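## Task

Place the plastic enclosures in the red tote and the bolts in the beige tote. Parts that stay put only because the robot is holding or propping them do not count. All objects must settle and stop moving shortly after the robot is done. Finish by opening the grippers and pulling the arms away.

## Robot and tools

ROBOT. Two six-joint arms, left_arm and right_arm, each with a two-finger parallel gripper. Bases in the scene frame: left_arm at (-0.042, +0.332, 0), quat_wxyz (+0.996, 0, 0, -0.090); right_arm at (-0.013, -0.227, 0), quat_wxyz (+1.000, 0, 0, +0.024). Joint limits (rad), base to hand: waist -2.618..3.054, shoulder 0..3.142, elbow 0..3.142, wrist pitch -1.571..1.571, wrist yaw -1.571..1.571, wrist roll -2.094..2.094. Elbows cannot straighten fully.

FRAME. One shared scene frame: origin on the table surface midway between the arms, +x away from the robot over the table, +z up, left_arm on the +y side. The arm names do not refer to left or right in any picture. Each gripper's fingers extend along its own +z and close along its own y. The reported end_effector_position is the point between the finger pads, roughly 1 cm short of the tips.

execute_actions(actions). actions is a list of actions; each action is a list of up to 15 rows; one row is applied per control step (1/30 s), and if fewer than 15 rows are given the last one repeats, so every action lasts 0.5 s. An empty list moves nothing and just returns the current state and images. A row is one flat list for both arms: 16 numbers, left_arm first as x, y, z, qw, qx, qy, qz, opening, then the same eight for right_arm. x, y, z are an absolute target position in metres and the quaternion an absolute target orientation (w first), both in the scene frame. opening runs from -1 (shut) to +1 (fully open, 0.094 m). Optionally 12 more numbers, 0 to 1, scale the stiffness of each joint: left_arm's six then right_arm's six, in Joint positions order; they persist until changed. Safety checks: if any target lies more than 0.6 m from that gripper's current position along any of the gripper's own axes, that action is rejected for both arms; if the first action fails this against the last reported state, or anything is malformed, the entire call is rejected. Each step the commanded pose is also clipped to at most 70 mm and 16 degrees away from the measured pose, so distant targets need several actions. To keep an arm still, repeat its exact last reported pose and desired opening; to keep an orientation, repeat the same quaternion rather than copying a drifted reading.

move(target, speed, blocking). target is one row in the same 16-number (or 28 with stiffness) layout: absolute poses in the scene frame. Each gripper travels in a straight line to its pose, taking the shorter rotation, with both arms finishing together, in 0.5 to 10 s (cut off at 10 s). speed is m/s, 0.002 to 0.5, default 0.25; rotation is limited to twice that value in rad/s. Openings are applied at the start. Paths ignore obstacles and the other arm, and the hand may lag, wander or overshoot speed, especially near full reach. Faster contact hits harder; aiming further past a contact presses harder. blocking=false returns after 0.5 s while the motion continues; until a result shows it ended, other moves and execute_actions are refused, so use wait or stop. The result adds a move: line with the ending (done, off_target, moving, held, fault) and any limits (paced = the pose was clipped; held = a check blocked some steps, after which the arm may lurch fast), plus each gripper's distance from its target.

wait(seconds): 0 to 10; arms keep their last command; returns early if a running move ends. stop(): brakes a running move; needs some room, fingers keep moving. zoom_image(camera, region): camera is cam_low, cam_left_wrist or cam_right_wrist; region [x0, y0, x1, y1] in that image's pixels from the top-left, at most 504 by 504. read_manual(section): only "licences", no motion. finished_scene(scene): the integer number of the scene being ended; irreversible.

CAMERAS. cam_low is fixed (504x504 pinhole, placed near (0.16, -0.81, 0.40) looking at the table); the wrist cameras are 616x616 fisheye mounted on each hand. Calibration matrices come with the scene and may be off by a couple of degrees and millimetres.

RESULTS. The state line gives each gripper's position and quat_wxyz (readings drift more at long reach). Hand target lines show the pose each arm is currently driving toward. grip_measured is the finger opening on the command scale; the last Joint positions number is the opening in metres; readings may be off by about 1 mm. Joint torques are total drive output and are noisy. A pose unreachable line means the clearance check altered or blocked that arm's command. FAULT lines report stopped arms; MOTOR HOT warns at 75 °C; an OVER-TEMPERATURE FAULT stops the arm at 90 °C, and at 100 °C the arm goes limp and drops.

HANDLING. Motions often finish a centimetre or more low or off target. To hold a part, command about 0.03 below the grip_measured you see when closed on it; less margin grips more gently. Pads push about 50-62 N, less on very thin parts. Parts may be tugged while held and loose items nudged. Long holds heat motors.

AVOID. Pushing anything off the table, letting the arms collide or press on each other, dropping or flinging parts, slamming into the table or totes, and hard shoves. Before ending, release every part inside its tote, lift the arms away, and let everything settle.

Each tool is called as a command line: name --argument value for each argument, lists and objects as JSON in quotes; but a table of rows of numbers goes row by row, as --pt "numbers of a row", without its own name.

## Session

I'll start by checking the current state of the scene.

execute_actions --actions '[]'

Scene clock: 0.00 s.
left_arm: end_effector_position=(+0.2176, +0.0461, +0.1624) grip_measured=+1.000 end_effector_quat_wxyz=(+0.191, +0.851, +0.490, -0.014) | right_arm: end_effector_position=(+0.3712, -0.2341, +0.2686) grip_measured=+1.000 end_effector_quat_wxyz=(+0.187, -0.187, +0.952, -0.151)
Joint positions: left_arm=[-0.599  1.668  1.475 -1.012  0.127  1.295  0.094] | right_arm=[ 0.05   1.711  1.924 -1.368  0.26  -0.345  0.094]
Joint velocities: left_arm=[ 0.007 -0.022  0.002 -0.022  0.051  0.022  0.   ] | right_arm=[ 0.002 -0.017 -0.002 -0.051 -0.022 -0.051  0.   ]
Joint torques (N m, as the arm reports them, + toward a larger angle): no reading
Hand target (left_arm): +0.215, +0.047, +0.162; +0.187, +0.851, +0.491, -0.018
Hand target (right_arm): +0.372, -0.234, +0.278; +0.203, -0.182, +0.950, -0.153
Joint stiffness scale: left_arm=[1. 1. 1. 1. 1. 1.] | right_arm=[1. 1. 1. 1. 1. 1.]

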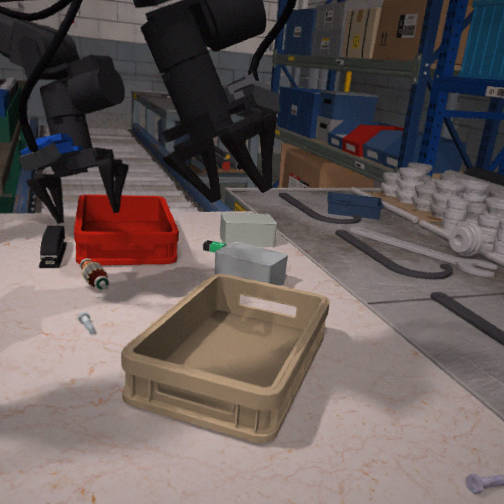

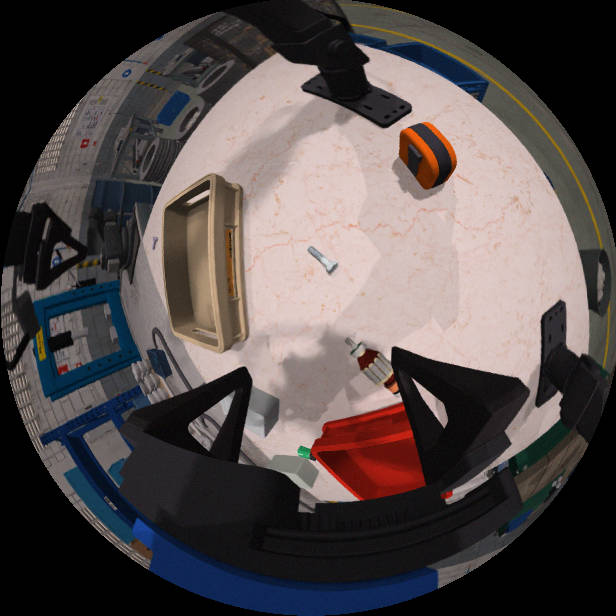

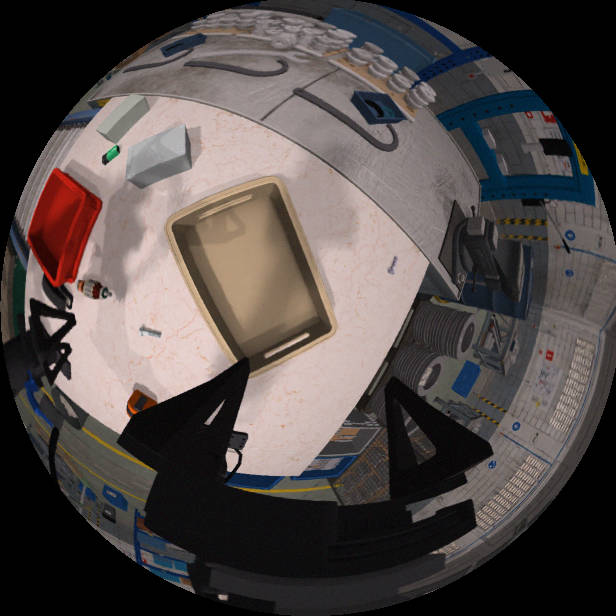

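zoom_image --camera "cam_low" --region '[20, 180, 320, 360]'

zoom_image --camera "cam_low" --region '[404, 424, 504, 504]'

zoom_image --camera "cam_right_wrist" --region '[20, 70, 420, 450]'

zoom_image --camera "cam_left_wrist" --region '[130, 100, 500, 510]'

Region (20, 180, 320, 360) of cam_low's 504x504 image, scaled by 1.680, with more detail than that image has; it fills the top 302 rows of this view, and the rest is white.

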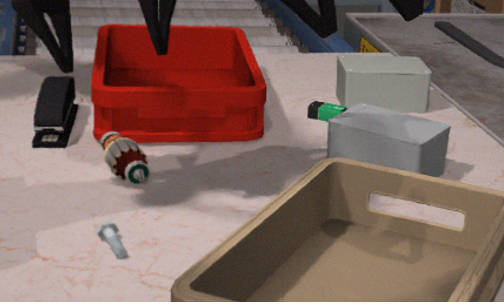

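Region (404, 424, 504, 504) of cam_low's 504x504 image, scaled by 5.040, with more detail than that image has; it fills the top 403 rows of this view, and the rest is white.

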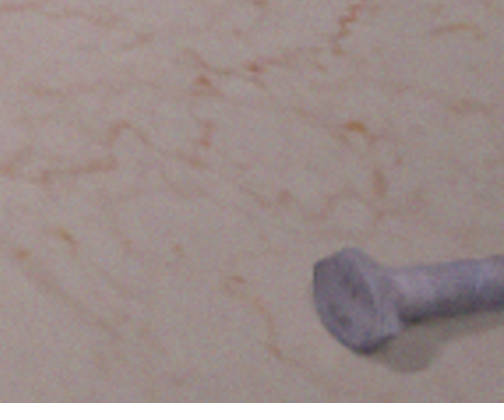

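Region (20, 70, 420, 450) of cam_right_wrist's 616x616 image, scaled by 1.260, with more detail than that image has; it fills the top 479 rows of this view, and the rest is white.

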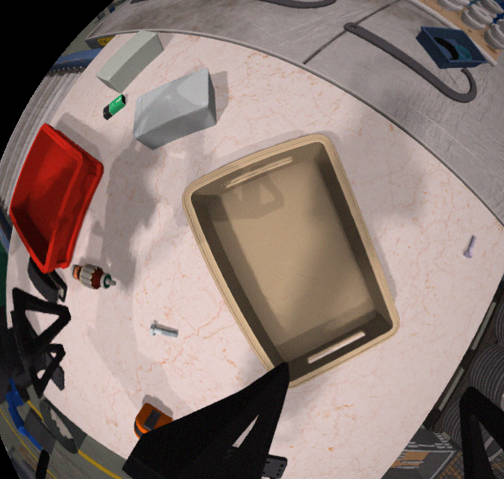

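Region (130, 100, 500, 510) of cam_left_wrist's 616x616 image, scaled by 1.229, with more detail than that image has; it fills the left 455 columns of this view, and the rest is white.

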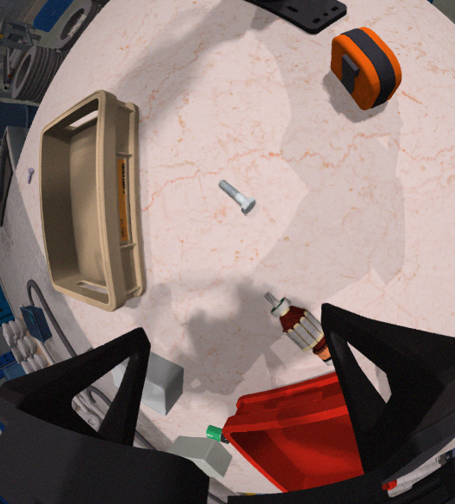

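zoom_image --camera "cam_low" --region '[190, 200, 310, 300]'

zoom_image --camera "cam_right_wrist" --region '[80, 80, 220, 200]'

Region (190, 200, 310, 300) of cam_low's 504x504 image, scaled by 4.200, with more detail than that image has.

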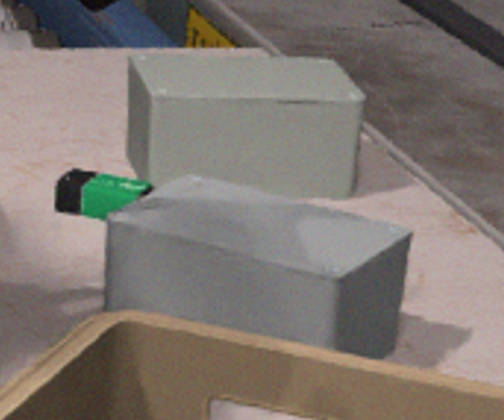

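Region (80, 80, 220, 200) of cam_right_wrist's 616x616 image, scaled by 3.600, with more detail than that image has; it fills the top 432 rows of this view, and the rest is white.

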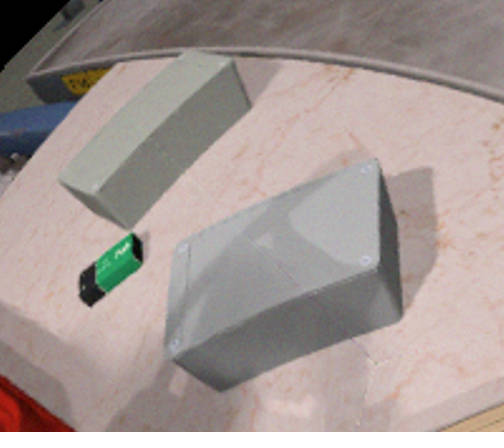

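zoom_image --camera "cam_right_wrist" --region '[350, 230, 440, 300]'

zoom_image --camera "cam_right_wrist" --region '[110, 300, 200, 370]'

Region (350, 230, 440, 300) of cam_right_wrist's 616x616 image, scaled by 5.600, with more detail than that image has.

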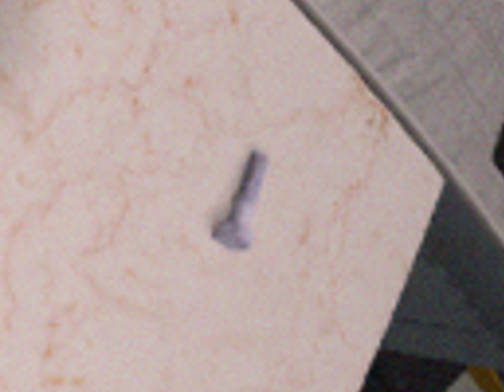

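Region (110, 300, 200, 370) of cam_right_wrist's 616x616 image, scaled by 5.600, with more detail than that image has.

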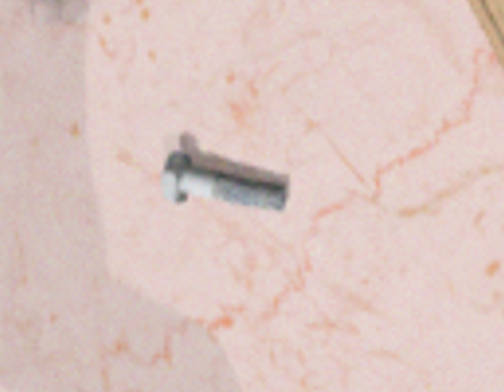

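move --target '[0.485,0.157,0.13,0.3074,0.4120,0.8446,-0.1499,1, 0.52,-0.462,0.09,0.3812,0.0805,0.9204,-0.0334,1]' --speed 0.35

Scene clock: 13.00 s.
left_arm: end_effector_position=(+0.4879, +0.1558, +0.1306) grip_measured=+1.000 end_effector_quat_wxyz=(+0.315, +0.418, +0.840, -0.141) | right_arm: end_effector_position=(+0.5064, -0.4583, +0.0693) grip_measured=+1.000 end_effector_quat_wxyz=(+0.353, +0.082, +0.932, -0.027)
Joint positions: left_arm=[-0.011  2.195  1.924 -0.719  0.426  0.604  0.094] | right_arm=[-0.535  2.178  1.62  -0.316 -0.213 -0.234  0.094]
Joint velocities: left_arm=[-0.022  0.007 -0.017  0.022 -0.007 -0.051  0.   ] | right_arm=[ 0.002 -0.007  0.002 -0.037  0.007 -0.007  0.   ]
Joint torques (N m, as the arm reports them, + toward a larger angle): left_arm=[  0.11 -12.54   7.87   1.41   0.33  -0.06] | right_arm=[ -0.42 -10.73   8.88   1.63  -0.19   0.11]
Hand target (left_arm): +0.488, +0.154, +0.130; +0.312, +0.414, +0.842, -0.149
Hand target (right_arm): +0.517, -0.463, +0.088; +0.378, +0.083, +0.921, -0.029
Off the commanded pose (left_arm): 0.003 m, 2 deg.
Off the commanded pose (right_arm): 0.025 m, 4 deg.
Joint stiffness scale: left_arm=[1. 1. 1. 1. 1. 1.] | right_arm=[1. 1. 1. 1. 1. 1.]
move: off_target (right_arm)
camera_calibration (this result's frames):
cam_left_wrist: T_world_to_cam=[[-0.840491, -0.507739, -0.189147, 0.519832], [-0.437383, 0.841835, -0.316243, 0.160377], [0.319799, -0.18307, -0.929631, 0.0971514], [0, 0, 0, 1]] pos_world=[0.475992, 0.146713, 0.239358]
cam_right_wrist: T_world_to_cam=[[-0.0375807, -0.998507, 0.0396343, -0.430675], [-0.97045, 0.0270067, -0.239788, 0.569352], [0.238359, -0.0474745, -0.970016, 0.0275928], [0, 0, 0, 1]] pos_world=[0.529766, -0.444099, 0.180359]

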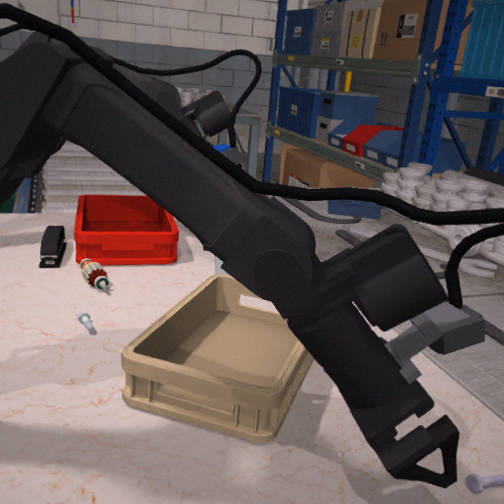

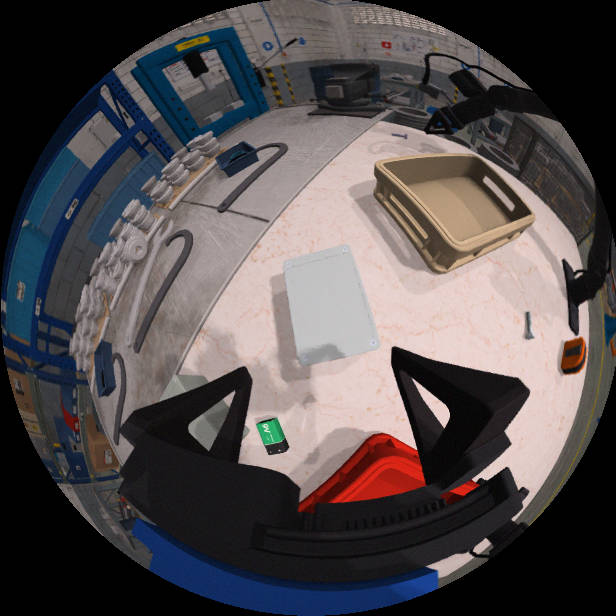

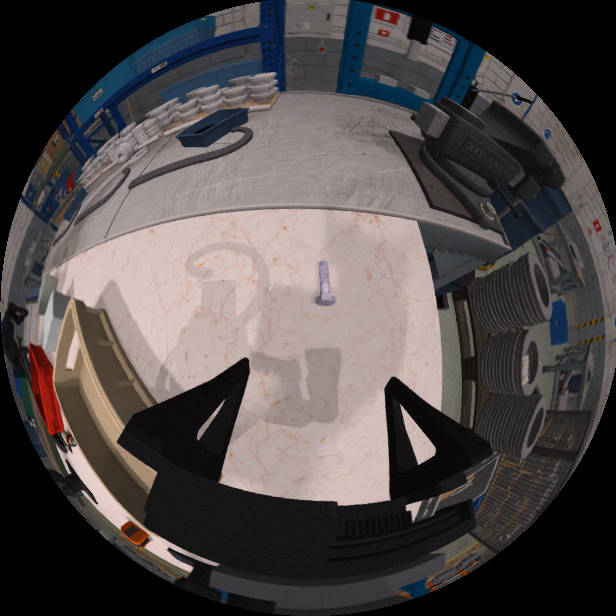

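zoom_image --camera "cam_left_wrist" --region '[220, 220, 440, 420]'

zoom_image --camera "cam_right_wrist" --region '[240, 230, 420, 410]'

Region (220, 220, 440, 420) of cam_left_wrist's 616x616 image, scaled by 2.291, with more detail than that image has; it fills the top 458 rows of this view, and the rest is white.

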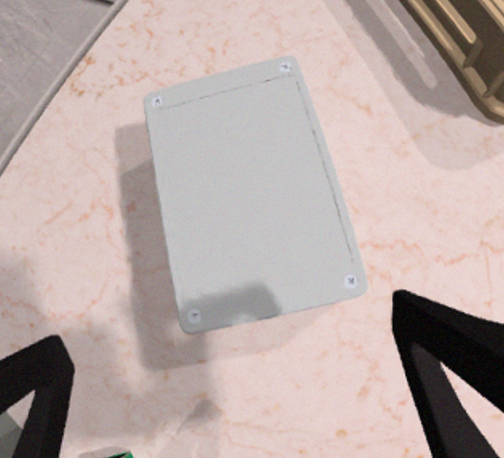

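Region (240, 230, 420, 410) of cam_right_wrist's 616x616 image, scaled by 2.800, with more detail than that image has.

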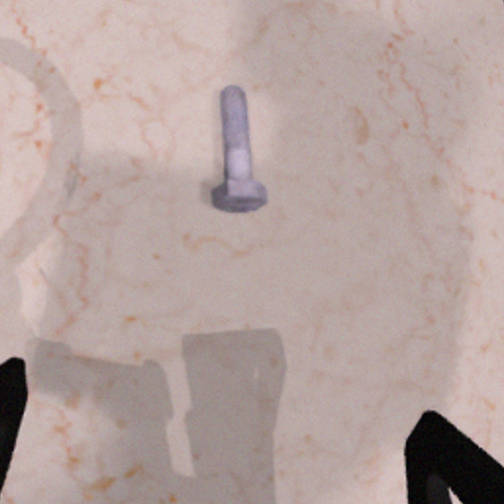

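move --target '[0.495,0.1315,0.095,0.3124,0.3822,0.8584,-0.1391,1, 0.585,-0.469,0.065,0.3823,0.0403,0.9230,-0.0167,-0.1]' --speed 0.12

Scene clock: 17.67 s.
left_arm: end_effector_position=(+0.4988, +0.1332, +0.1061) grip_measured=+1.000 end_effector_quat_wxyz=(+0.325, +0.385, +0.853, -0.135) | right_arm: end_effector_position=(+0.5752, -0.4734, +0.0477) grip_measured=-0.098 end_effector_quat_wxyz=(+0.366, +0.054, +0.929, -0.016)
Joint positions: left_arm=[-0.064  2.233  1.873 -0.577  0.366  0.484  0.094] | right_arm=[-0.515  2.485  2.051 -0.422 -0.246 -0.259  0.042]
Joint velocities: left_arm=[-0.002 -0.032  0.002 -0.022  0.007 -0.037  0.   ] | right_arm=[-0.002 -0.007  0.007  0.007 -0.022 -0.022  0.   ]
Joint torques (N m, as the arm reports them, + toward a larger angle): left_arm=[ -0.59 -13.17   5.64   1.61   0.08  -0.11] | right_arm=[  0.6  -12.66   9.15   1.46  -0.21  -0.1 ]
Hand target (left_arm): +0.494, +0.131, +0.095; +0.312, +0.383, +0.858, -0.139
Hand target (right_arm): +0.584, -0.469, +0.064; +0.382, +0.040, +0.923, -0.016
Off the commanded pose (left_arm): 0.012 m, 2 deg.
Off the commanded pose (right_arm): 0.020 m, 3 deg.
Joint stiffness scale: left_arm=[1. 1. 1. 1. 1. 1.] | right_arm=[1. 1. 1. 1. 1. 1.]
move: off_target (left_arm, right_arm)
camera_calibration (this result's frames):
cam_left_wrist: T_world_to_cam=[[-0.800599, -0.570332, -0.183747, 0.500763], [-0.496, 0.802836, -0.330815, 0.212332], [0.336193, -0.173711, -0.925634, 0.0569201], [0, 0, 0, 1]] pos_world=[0.48709, 0.125021, 0.214943]
cam_right_wrist: T_world_to_cam=[[0.0217904, -0.998904, 0.04142, -0.476766], [-0.963778, -0.0320033, -0.264778, 0.600857], [0.265813, -0.0341501, -0.96342, -0.0202561], [0, 0, 0, 1]] pos_world=[0.594866, -0.457706, 0.159326]

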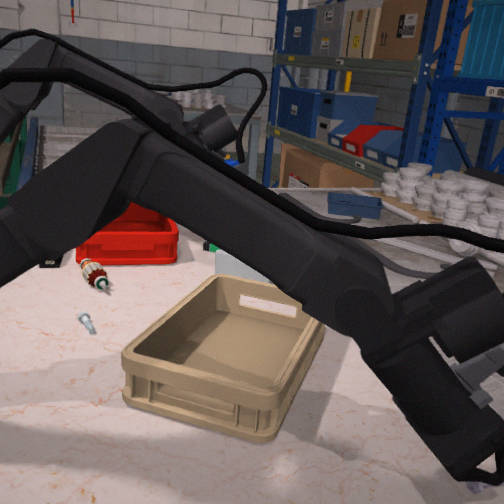

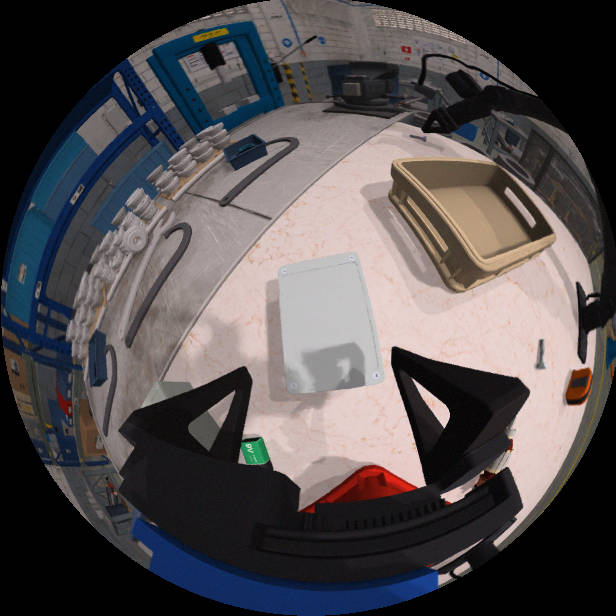

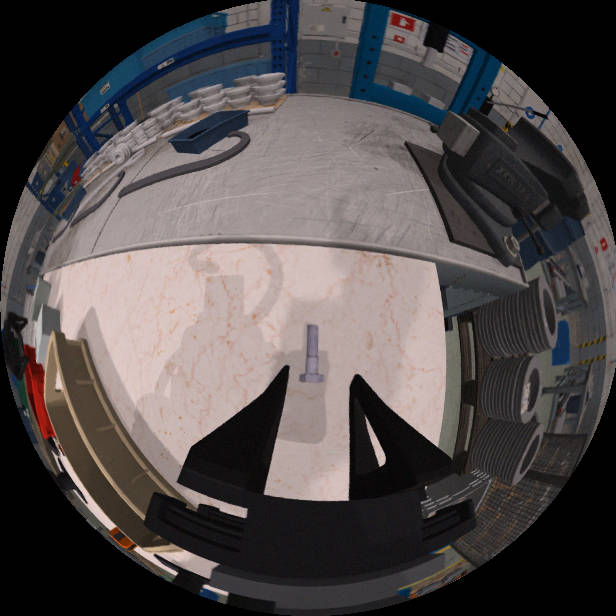

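zoom_image --camera "cam_right_wrist" --region '[250, 300, 390, 440]'

zoom_image --camera "cam_left_wrist" --region '[220, 230, 440, 440]'

Region (250, 300, 390, 440) of cam_right_wrist's 616x616 image, scaled by 3.600, with more detail than that image has.

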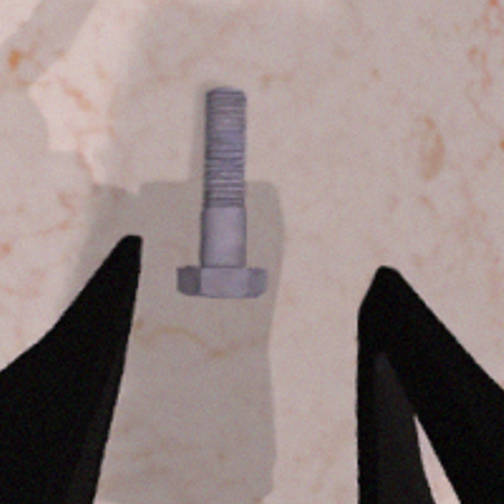

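Region (220, 230, 440, 440) of cam_left_wrist's 616x616 image, scaled by 2.291, with more detail than that image has; it fills the top 481 rows of this view, and the rest is white.

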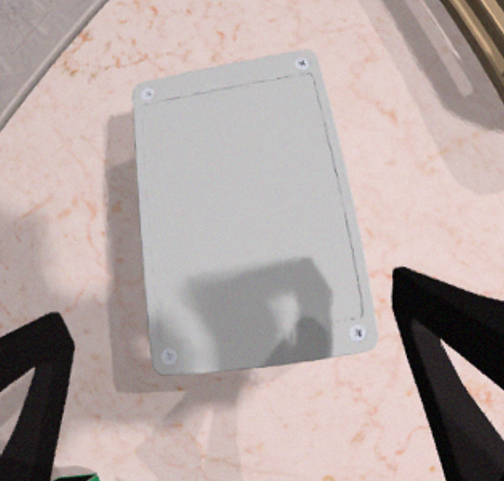

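move --target '[0.496,0.125,0.076,0.3124,0.3822,0.8584,-0.1391,1, 0.609,-0.461,0.038,0.3823,0.0403,0.9230,-0.0167,-0.1]' --speed 0.08

Scene clock: 20.50 s.
left_arm: end_effector_position=(+0.5007, +0.1278, +0.0871) grip_measured=+1.000 end_effector_quat_wxyz=(+0.325, +0.384, +0.854, -0.135) | right_arm: end_effector_position=(+0.5995, -0.4606, +0.0221) grip_measured=-0.098 end_effector_quat_wxyz=(+0.365, +0.041, +0.930, -0.012)
Joint positions: left_arm=[-0.074  2.258  1.838 -0.514  0.358  0.472  0.094] | right_arm=[-0.478  2.603  2.17  -0.422 -0.239 -0.254  0.042]
Joint velocities: left_arm=[ 0.007 -0.002  0.007  0.051 -0.022 -0.022  0.   ] | right_arm=[ 0.002 -0.017 -0.012 -0.007 -0.022 -0.007  0.   ]
Joint torques (N m, as the arm reports them, + toward a larger angle): left_arm=[ -0.77 -13.35   5.77   1.64   0.12  -0.09] | right_arm=[  0.37 -13.08   9.14   1.53  -0.07   0.12]
Hand target (left_arm): +0.496, +0.125, +0.076; +0.312, +0.382, +0.859, -0.139
Hand target (right_arm): +0.608, -0.461, +0.038; +0.383, +0.040, +0.923, -0.017
Off the commanded pose (left_arm): 0.012 m, 2 deg.
Off the commanded pose (right_arm): 0.019 m, 2 deg.
Joint stiffness scale: left_arm=[1. 1. 1. 1. 1. 1.] | right_arm=[1. 1. 1. 1. 1. 1.]
move: off_target (left_arm, right_arm)
camera_calibration (this result's frames):
cam_left_wrist: T_world_to_cam=[[-0.79904, -0.572697, -0.183176, 0.495129], [-0.498638, 0.801381, -0.330378, 0.212783], [0.336, -0.172647, -0.925903, 0.0377073], [0, 0, 0, 1]] pos_world=[0.489059, 0.119549, 0.195908]
cam_right_wrist: T_world_to_cam=[[0.0499363, -0.997804, 0.0435191, -0.479807], [-0.962861, -0.0596722, -0.26332, 0.604555], [0.265338, -0.0287536, -0.963727, -0.0481896], [0, 0, 0, 1]] pos_world=[0.618849, -0.444063, 0.13363]

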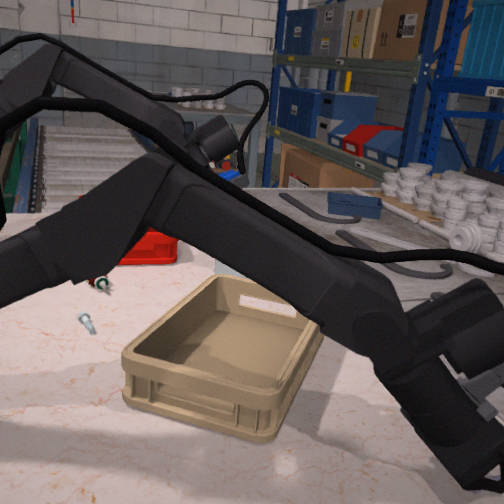

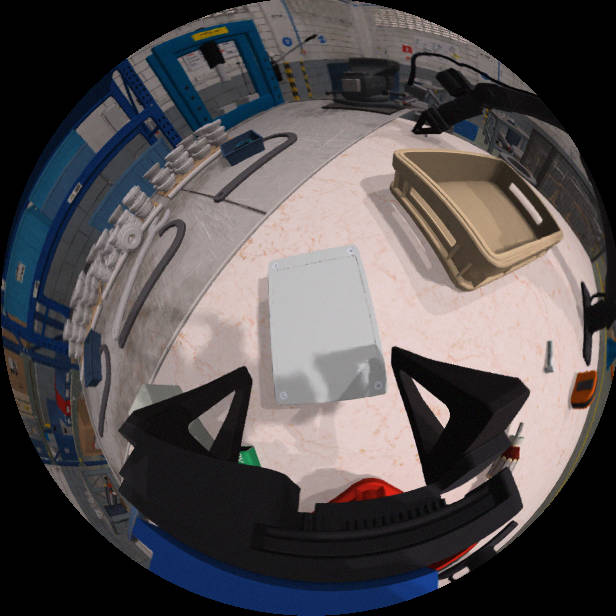

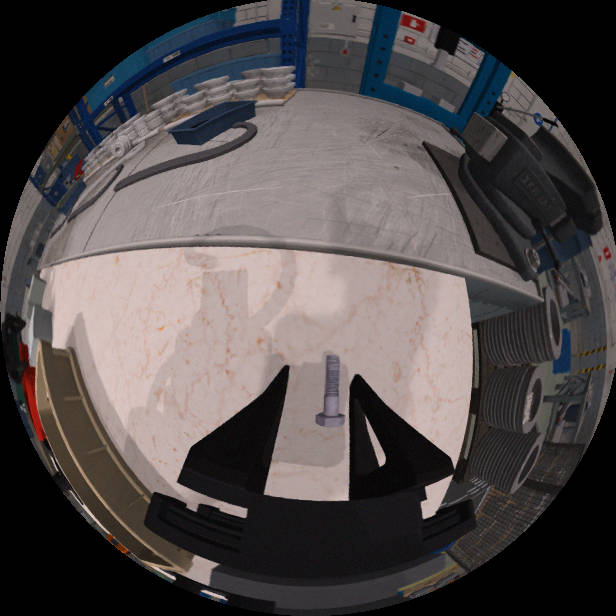

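zoom_image --camera "cam_right_wrist" --region '[260, 330, 400, 470]'

zoom_image --camera "cam_left_wrist" --region '[220, 230, 440, 440]'

Region (260, 330, 400, 470) of cam_right_wrist's 616x616 image, scaled by 3.600, with more detail than that image has.

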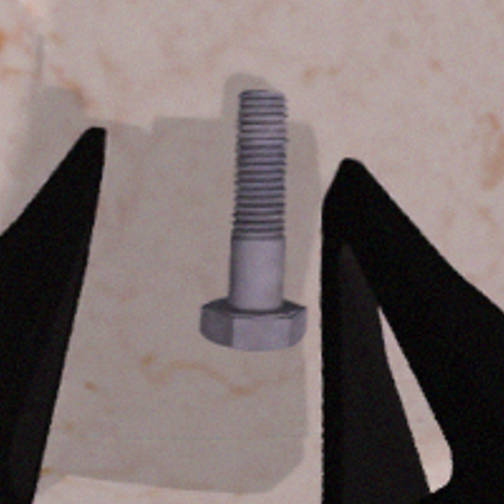

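Region (220, 230, 440, 440) of cam_left_wrist's 616x616 image, scaled by 2.291, with more detail than that image has; it fills the top 481 rows of this view, and the rest is white.

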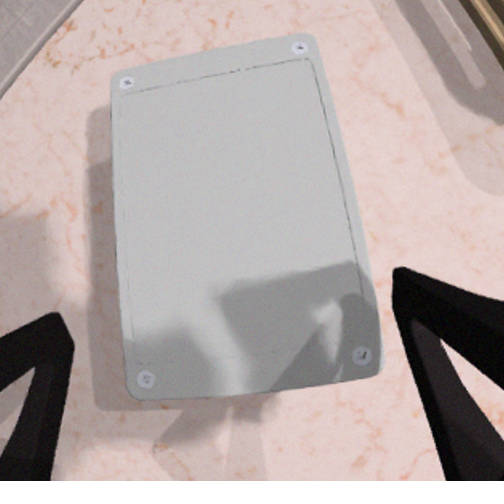

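move --target '[0.5203,0.0962,0.029,0.3124,0.3822,0.8584,-0.1391,1, 0.609,-0.466,0.029,0.3823,0.0403,0.9230,-0.0167,-0.1]' --speed 0.06

Scene clock: 23.77 s.
left_arm: end_effector_position=(+0.5175, +0.1004, +0.0287) grip_measured=+1.000 end_effector_quat_wxyz=(+0.311, +0.384, +0.859, -0.137) | right_arm: end_effector_position=(+0.6016, -0.4616, +0.0173) grip_measured=-0.099 end_effector_quat_wxyz=(+0.367, +0.040, +0.929, -0.013)
Joint positions: left_arm=[-0.118  2.436  1.928 -0.441  0.334  0.434  0.094] | right_arm=[-0.478  2.617  2.175 -0.407 -0.239 -0.254  0.042]
Joint velocities: left_arm=[-0.007  0.002  0.032  0.007 -0.007 -0.051  0.   ] | right_arm=[-0.002  0.046  0.042  0.051  0.007 -0.037 -0.   ]
Joint torques (N m, as the arm reports them, + toward a larger angle): left_arm=[ -0.79 -14.4    7.81   1.6    0.16  -0.1 ] | right_arm=[ -0.38 -12.71   8.76   1.54  -0.12   0.05]
Hand target (left_arm): +0.519, +0.096, +0.028; +0.312, +0.382, +0.859, -0.139
Hand target (right_arm): +0.608, -0.466, +0.029; +0.382, +0.040, +0.923, -0.017
Off the commanded pose (left_arm): 0.005 m, 0 deg.
Off the commanded pose (right_arm): 0.014 m, 2 deg.
Joint stiffness scale: left_arm=[1. 1. 1. 1. 1. 1.] | right_arm=[1. 1. 1. 1. 1. 1.]
move: off_target (right_arm)
camera_calibration (this result's frames):
cam_left_wrist: T_world_to_cam=[[-0.804422, -0.570888, -0.164293, 0.484285], [-0.507126, 0.803961, -0.310597, 0.227466], [0.309401, -0.166534, -0.936236, -0.0132409], [0, 0, 0, 1]] pos_world=[0.50902, 0.0913934, 0.137818]
cam_right_wrist: T_world_to_cam=[[0.0494892, -0.997712, 0.0460644, -0.48047], [-0.961713, -0.0600494, -0.2674, 0.604456], [0.269555, -0.0310673, -0.962484, -0.0570164], [0, 0, 0, 1]] pos_world=[0.62046, -0.444844, 0.128887]

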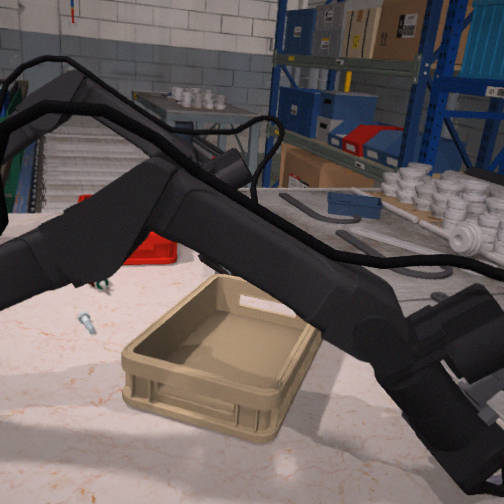

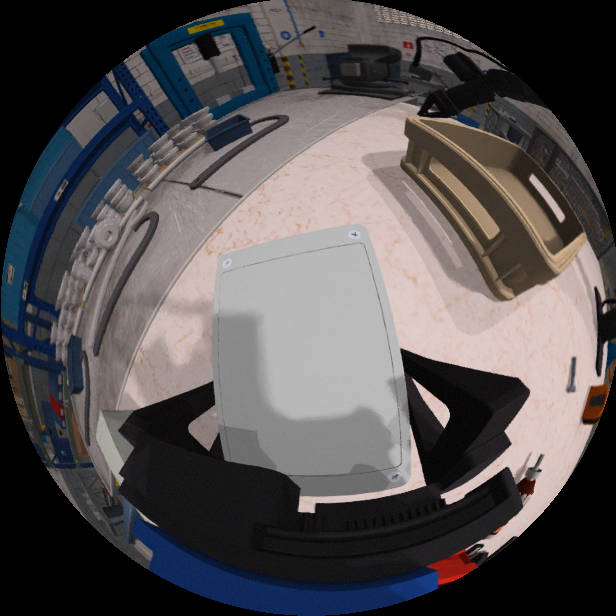

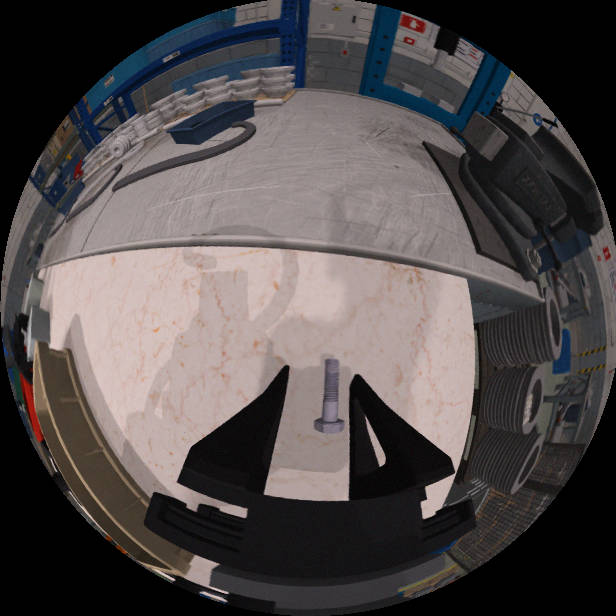

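move --target '[0.5203,0.0962,0.029,0.3124,0.3822,0.8584,-0.1391,0.70, 0.609,-0.471,0.023,0.3823,0.0403,0.9230,-0.0167,-0.1]' --speed 0.03

Scene clock: 25.23 s.
left_arm: end_effector_position=(+0.5186, +0.1002, +0.0298) grip_measured=+0.703 end_effector_quat_wxyz=(+0.313, +0.383, +0.858, -0.137) | right_arm: end_effector_position=(+0.6061, -0.4637, +0.0172) grip_measured=-0.099 end_effector_quat_wxyz=(+0.373, +0.039, +0.927, -0.015)
Joint positions: left_arm=[-0.118  2.436  1.93  -0.438  0.333  0.434  0.08 ] | right_arm=[-0.478  2.633  2.196 -0.398 -0.239 -0.254  0.042]
Joint velocities: left_arm=[ 0.002 -0.017  0.012  0.022 -0.007  0.037  0.   ] | right_arm=[-0.012  0.007 -0.007  0.037  0.037 -0.022  0.   ]
Joint torques (N m, as the arm reports them, + toward a larger angle): left_arm=[ -0.76 -14.17   8.17   1.56   0.13  -0.09] | right_arm=[ -1.14 -12.31   8.64   1.51  -0.16  -0.01]
Hand target (left_arm): +0.520, +0.096, +0.029; +0.313, +0.382, +0.858, -0.139
Hand target (right_arm): +0.609, -0.471, +0.023; +0.383, +0.040, +0.923, -0.017
Off the commanded pose (left_arm): 0.004 m, 0 deg.
Off the commanded pose (right_arm): 0.010 m, 1 deg.
Joint stiffness scale: left_arm=[1. 1. 1. 1. 1. 1.] | right_arm=[1. 1. 1. 1. 1. 1.]
move: done
camera_calibration (this result's frames):
cam_left_wrist: T_world_to_cam=[[-0.803138, -0.571896, -0.167047, 0.484704], [-0.506644, 0.803101, -0.313593, 0.228394], [0.313498, -0.167225, -0.934749, -0.0146933], [0, 0, 0, 1]] pos_world=[0.509605, 0.0913194, 0.138857]
cam_right_wrist: T_world_to_cam=[[0.0488567, -0.997421, 0.052577, -0.482321], [-0.958207, -0.0616614, -0.279352, 0.605907], [0.281874, -0.0367314, -0.958748, -0.0685974], [0, 0, 0, 1]] pos_world=[0.623485, -0.446235, 0.128853]

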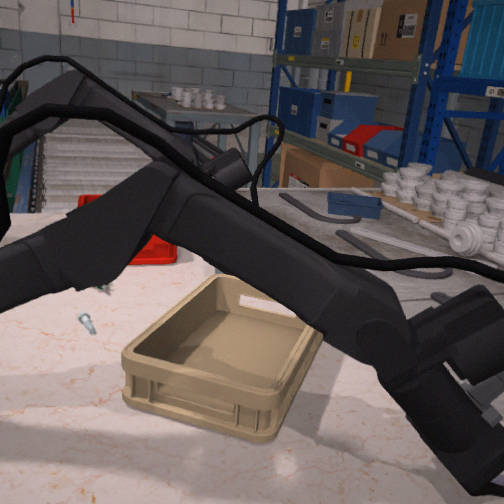

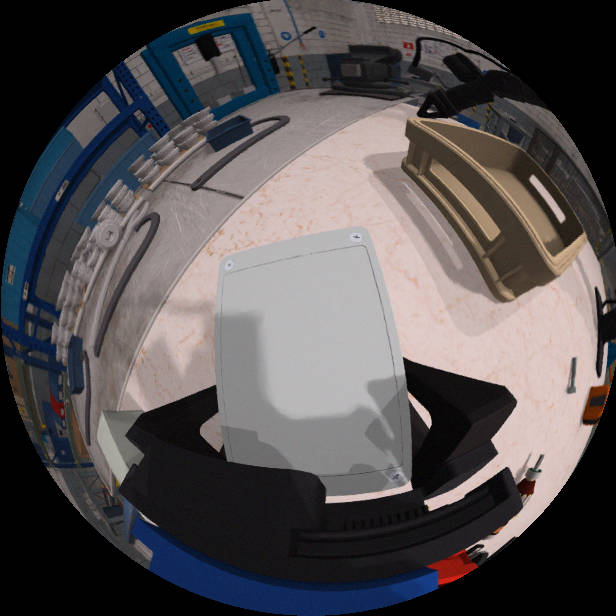

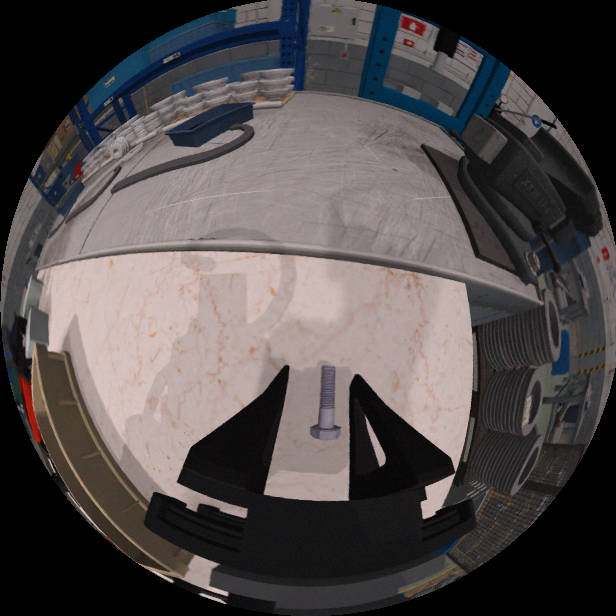

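move --target '[0.5203,0.0962,0.029,0.3124,0.3822,0.8584,-0.1391,0.62, 0.609,-0.471,0.023,0.3823,0.0403,0.9230,-0.0167,-0.85]' --speed 0.03

Scene clock: 27.63 s.
left_arm: end_effector_position=(+0.5187, +0.1003, +0.0298) grip_measured=+0.648 end_effector_quat_wxyz=(+0.314, +0.383, +0.858, -0.137) | right_arm: end_effector_position=(+0.6065, -0.4638, +0.0176) grip_measured=-0.834 end_effector_quat_wxyz=(+0.375, +0.039, +0.926, -0.015)
Joint positions: left_arm=[-0.118  2.436  1.93  -0.438  0.333  0.433  0.077] | right_arm=[-0.478  2.633  2.196 -0.395 -0.239 -0.254  0.008]
Joint velocities: left_arm=[ 0.017 -0.002  0.007  0.007 -0.022 -0.007 -0.001] | right_arm=[-0.002  0.002 -0.022  0.007 -0.081 -0.022 -0.   ]
Joint torques (N m, as the arm reports them, + toward a larger angle): left_arm=[ -0.48 -14.48   8.34   1.59   0.15  -0.1 ] | right_arm=[ -1.12 -12.28   8.68   1.48  -0.16  -0.01]
Hand target (left_arm): +0.520, +0.096, +0.029; +0.313, +0.382, +0.858, -0.139
Hand target (right_arm): +0.609, -0.471, +0.023; +0.382, +0.040, +0.923, -0.017
Off the commanded pose (left_arm): 0.004 m, 0 deg.
Off the commanded pose (right_arm): 0.009 m, 1 deg.
Joint stiffness scale: left_arm=[1. 1. 1. 1. 1. 1.] | right_arm=[1. 1. 1. 1. 1. 1.]
move: done
camera_calibration (this result's frames):
cam_left_wrist: T_world_to_cam=[[-0.802797, -0.572307, -0.167278, 0.484683], [-0.506972, 0.802845, -0.313717, 0.228628], [0.313841, -0.167046, -0.934666, -0.0148844], [0, 0, 0, 1]] pos_world=[0.509682, 0.0913487, 0.138889]
cam_right_wrist: T_world_to_cam=[[0.049227, -0.997364, 0.053308, -0.482651], [-0.957428, -0.0623213, -0.281865, 0.605751], [0.284444, -0.0371632, -0.957972, -0.0700651], [0, 0, 0, 1]] pos_world=[0.623652, -0.446231, 0.129349]

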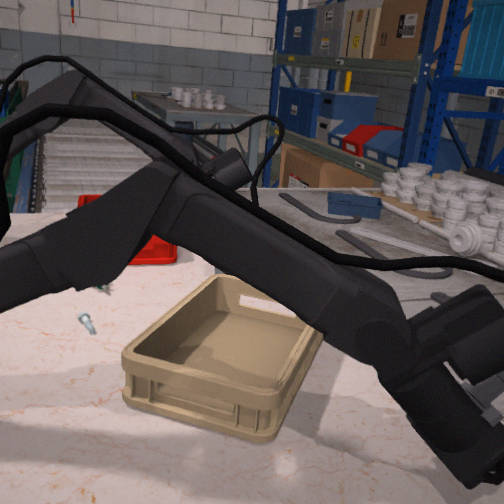

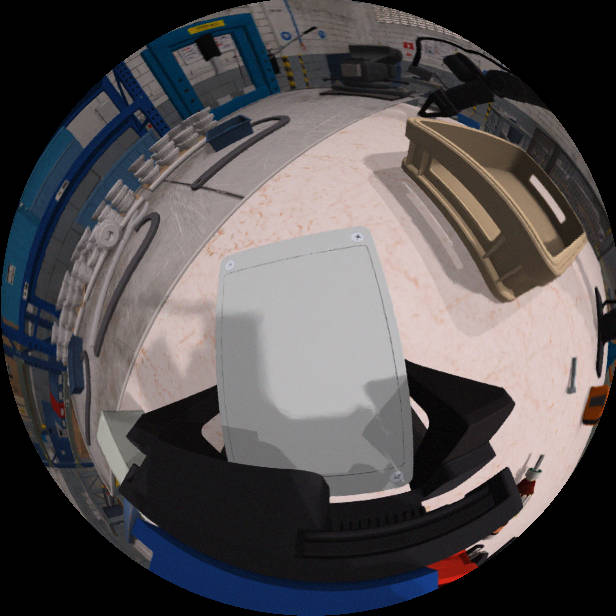

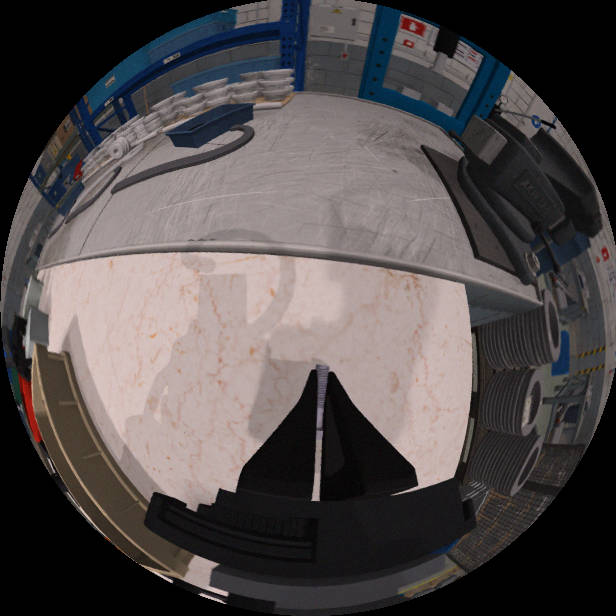

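move --target '[0.505,0.115,0.13,0.3124,0.3822,0.8584,-0.1391,0.62, 0.59,-0.455,0.12,0.3823,0.0403,0.9230,-0.0167,-0.865]' --speed 0.15

Scene clock: 30.57 s.
left_arm: end_effector_position=(+0.5034, +0.1143, +0.1218) grip_measured=+0.648 end_effector_quat_wxyz=(+0.306, +0.379, +0.863, -0.135) | right_arm: end_effector_position=(+0.5844, -0.4536, +0.0889) grip_measured=-0.842 end_effector_quat_wxyz=(+0.356, +0.042, +0.933, -0.008)
Joint positions: left_arm=[-0.102  2.303  2.075 -0.736  0.335  0.441  0.077] | right_arm=[-0.478  2.485  2.23  -0.62  -0.239 -0.254  0.007]
Joint velocities: left_arm=[-0.017 -0.017 -0.002 -0.066  0.007  0.007 -0.001] | right_arm=[ 0.002  0.007  0.012 -0.022 -0.051 -0.051 -0.001]
Joint torques (N m, as the arm reports them, + toward a larger angle): left_arm=[  0.4  -14.88   7.84   1.58   0.29   0.13] | right_arm=[  0.04 -14.6    8.55   1.5   -0.09   0.09]
Hand target (left_arm): +0.505, +0.115, +0.130; +0.313, +0.382, +0.858, -0.139
Hand target (right_arm): +0.590, -0.455, +0.120; +0.382, +0.040, +0.923, -0.017
Off the commanded pose (left_arm): 0.008 m, 1 deg.
Off the commanded pose (right_arm): 0.032 m, 3 deg.
Joint stiffness scale: left_arm=[1. 1. 1. 1. 1. 1.] | right_arm=[1. 1. 1. 1. 1. 1.]
move: off_target (right_arm)
camera_calibration (this result's frames):
cam_left_wrist: T_world_to_cam=[[-0.800468, -0.577944, -0.158843, 0.49434], [-0.518645, 0.800721, -0.299755, 0.24287], [0.300431, -0.157562, -0.9407, 0.0846355], [0, 0, 0, 1]] pos_world=[0.49624, 0.104565, 0.230941]
cam_right_wrist: T_world_to_cam=[[0.0506734, -0.998143, 0.0338128, -0.474718], [-0.967711, -0.0574426, -0.245431, 0.610202], [0.246918, -0.0202842, -0.968824, 0.0354356], [0, 0, 0, 1]] pos_world=[0.605805, -0.438066, 0.200145]

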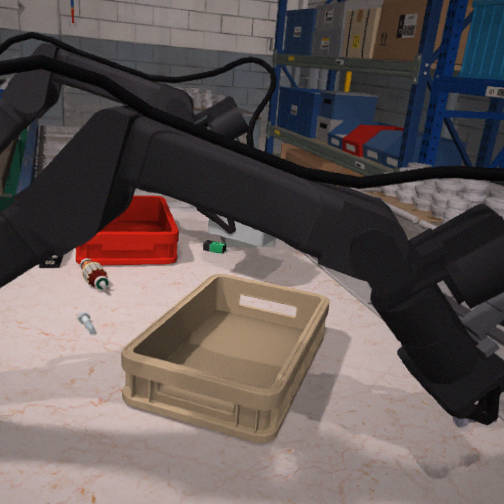

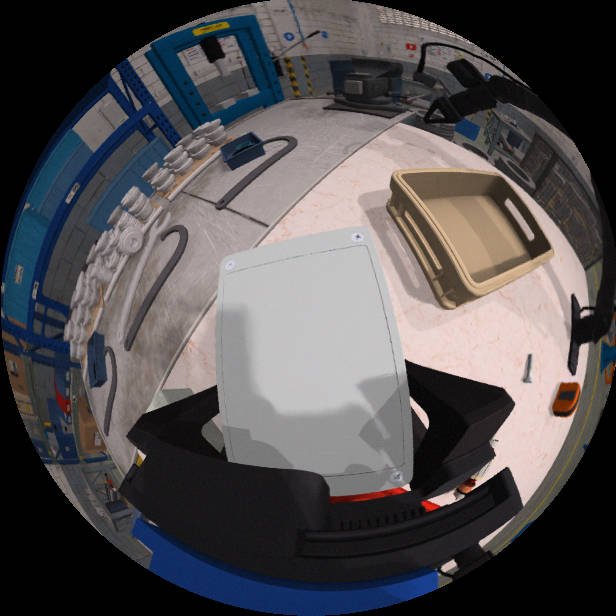

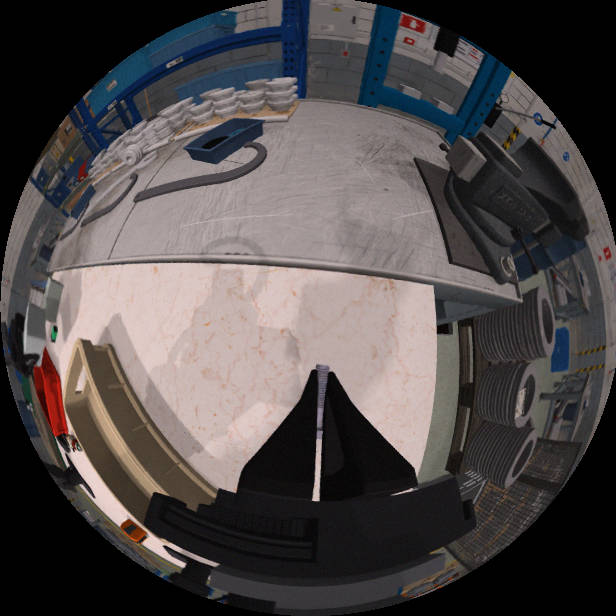

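move --target '[0.335,0.315,0.165,0.3407,0.0819,0.9361,-0.0298,0.62, 0.42,-0.20,0.165,0.342,0.0,0.9397,0.0,-0.865]' --speed 0.25

Scene clock: 32.93 s.
left_arm: end_effector_position=(+0.3445, +0.3163, +0.1664) grip_measured=+0.648 end_effector_quat_wxyz=(+0.345, +0.090, +0.934, -0.029) | right_arm: end_effector_position=(+0.4255, -0.1978, +0.1573) grip_measured=-0.842 end_effector_quat_wxyz=(+0.332, -0.007, +0.943, -0.001)
Joint positions: left_arm=[ 0.193  1.405  1.073 -0.541  0.124  0.159  0.077] | right_arm=[ 0.036  1.623  1.259 -0.533  0.049  0.05   0.007]
Joint velocities: left_arm=[ 0.002  0.007  0.012 -0.022 -0.022  0.066  0.001] | right_arm=[ 0.007 -0.007  0.037 -0.051 -0.007 -0.037 -0.001]
Joint torques (N m, as the arm reports them, + toward a larger angle): left_arm=[ 0.38 -7.    5.86  1.74  0.03 -0.11] | right_arm=[ 0.05 -8.34  5.83  1.48  0.09  0.11]
Hand target (left_arm): +0.340, +0.318, +0.166; +0.344, +0.083, +0.935, -0.029
Hand target (right_arm): +0.424, -0.199, +0.167; +0.344, -0.001, +0.939, -0.002
Off the commanded pose (left_arm): 0.010 m, 1 deg.
Off the commanded pose (right_arm): 0.010 m, 2 deg.
Joint stiffness scale: left_arm=[1. 1. 1. 1. 1. 1.] | right_arm=[1. 1. 1. 1. 1. 1.]
move: done
camera_calibration (this result's frames):
cam_left_wrist: T_world_to_cam=[[-0.291843, -0.941054, -0.171011, 0.432598], [-0.886451, 0.333269, -0.32115, 0.290183], [0.359212, 0.0578678, -0.93146, 0.11624], [0, 0, 0, 1]] pos_world=[0.341728, 0.303662, 0.275444]
cam_right_wrist: T_world_to_cam=[[0.150273, -0.987485, 0.0478591, -0.256092], [-0.968908, -0.156725, -0.191453, 0.460303], [0.196558, -0.0176009, -0.980334, 0.169895], [0, 0, 0, 1]] pos_world=[0.451081, -0.177756, 0.266936]

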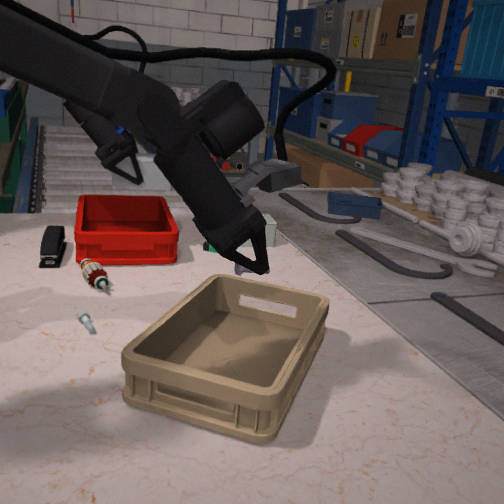

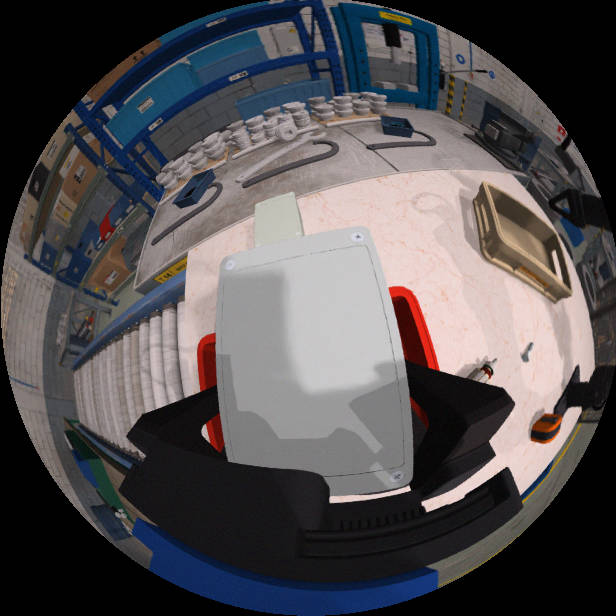

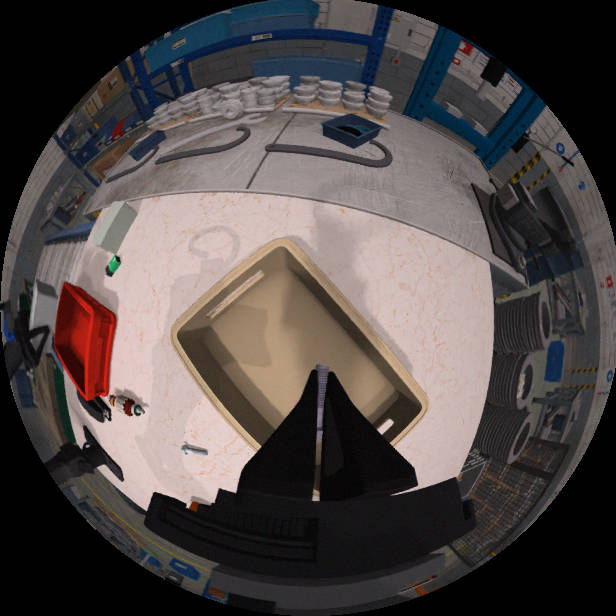

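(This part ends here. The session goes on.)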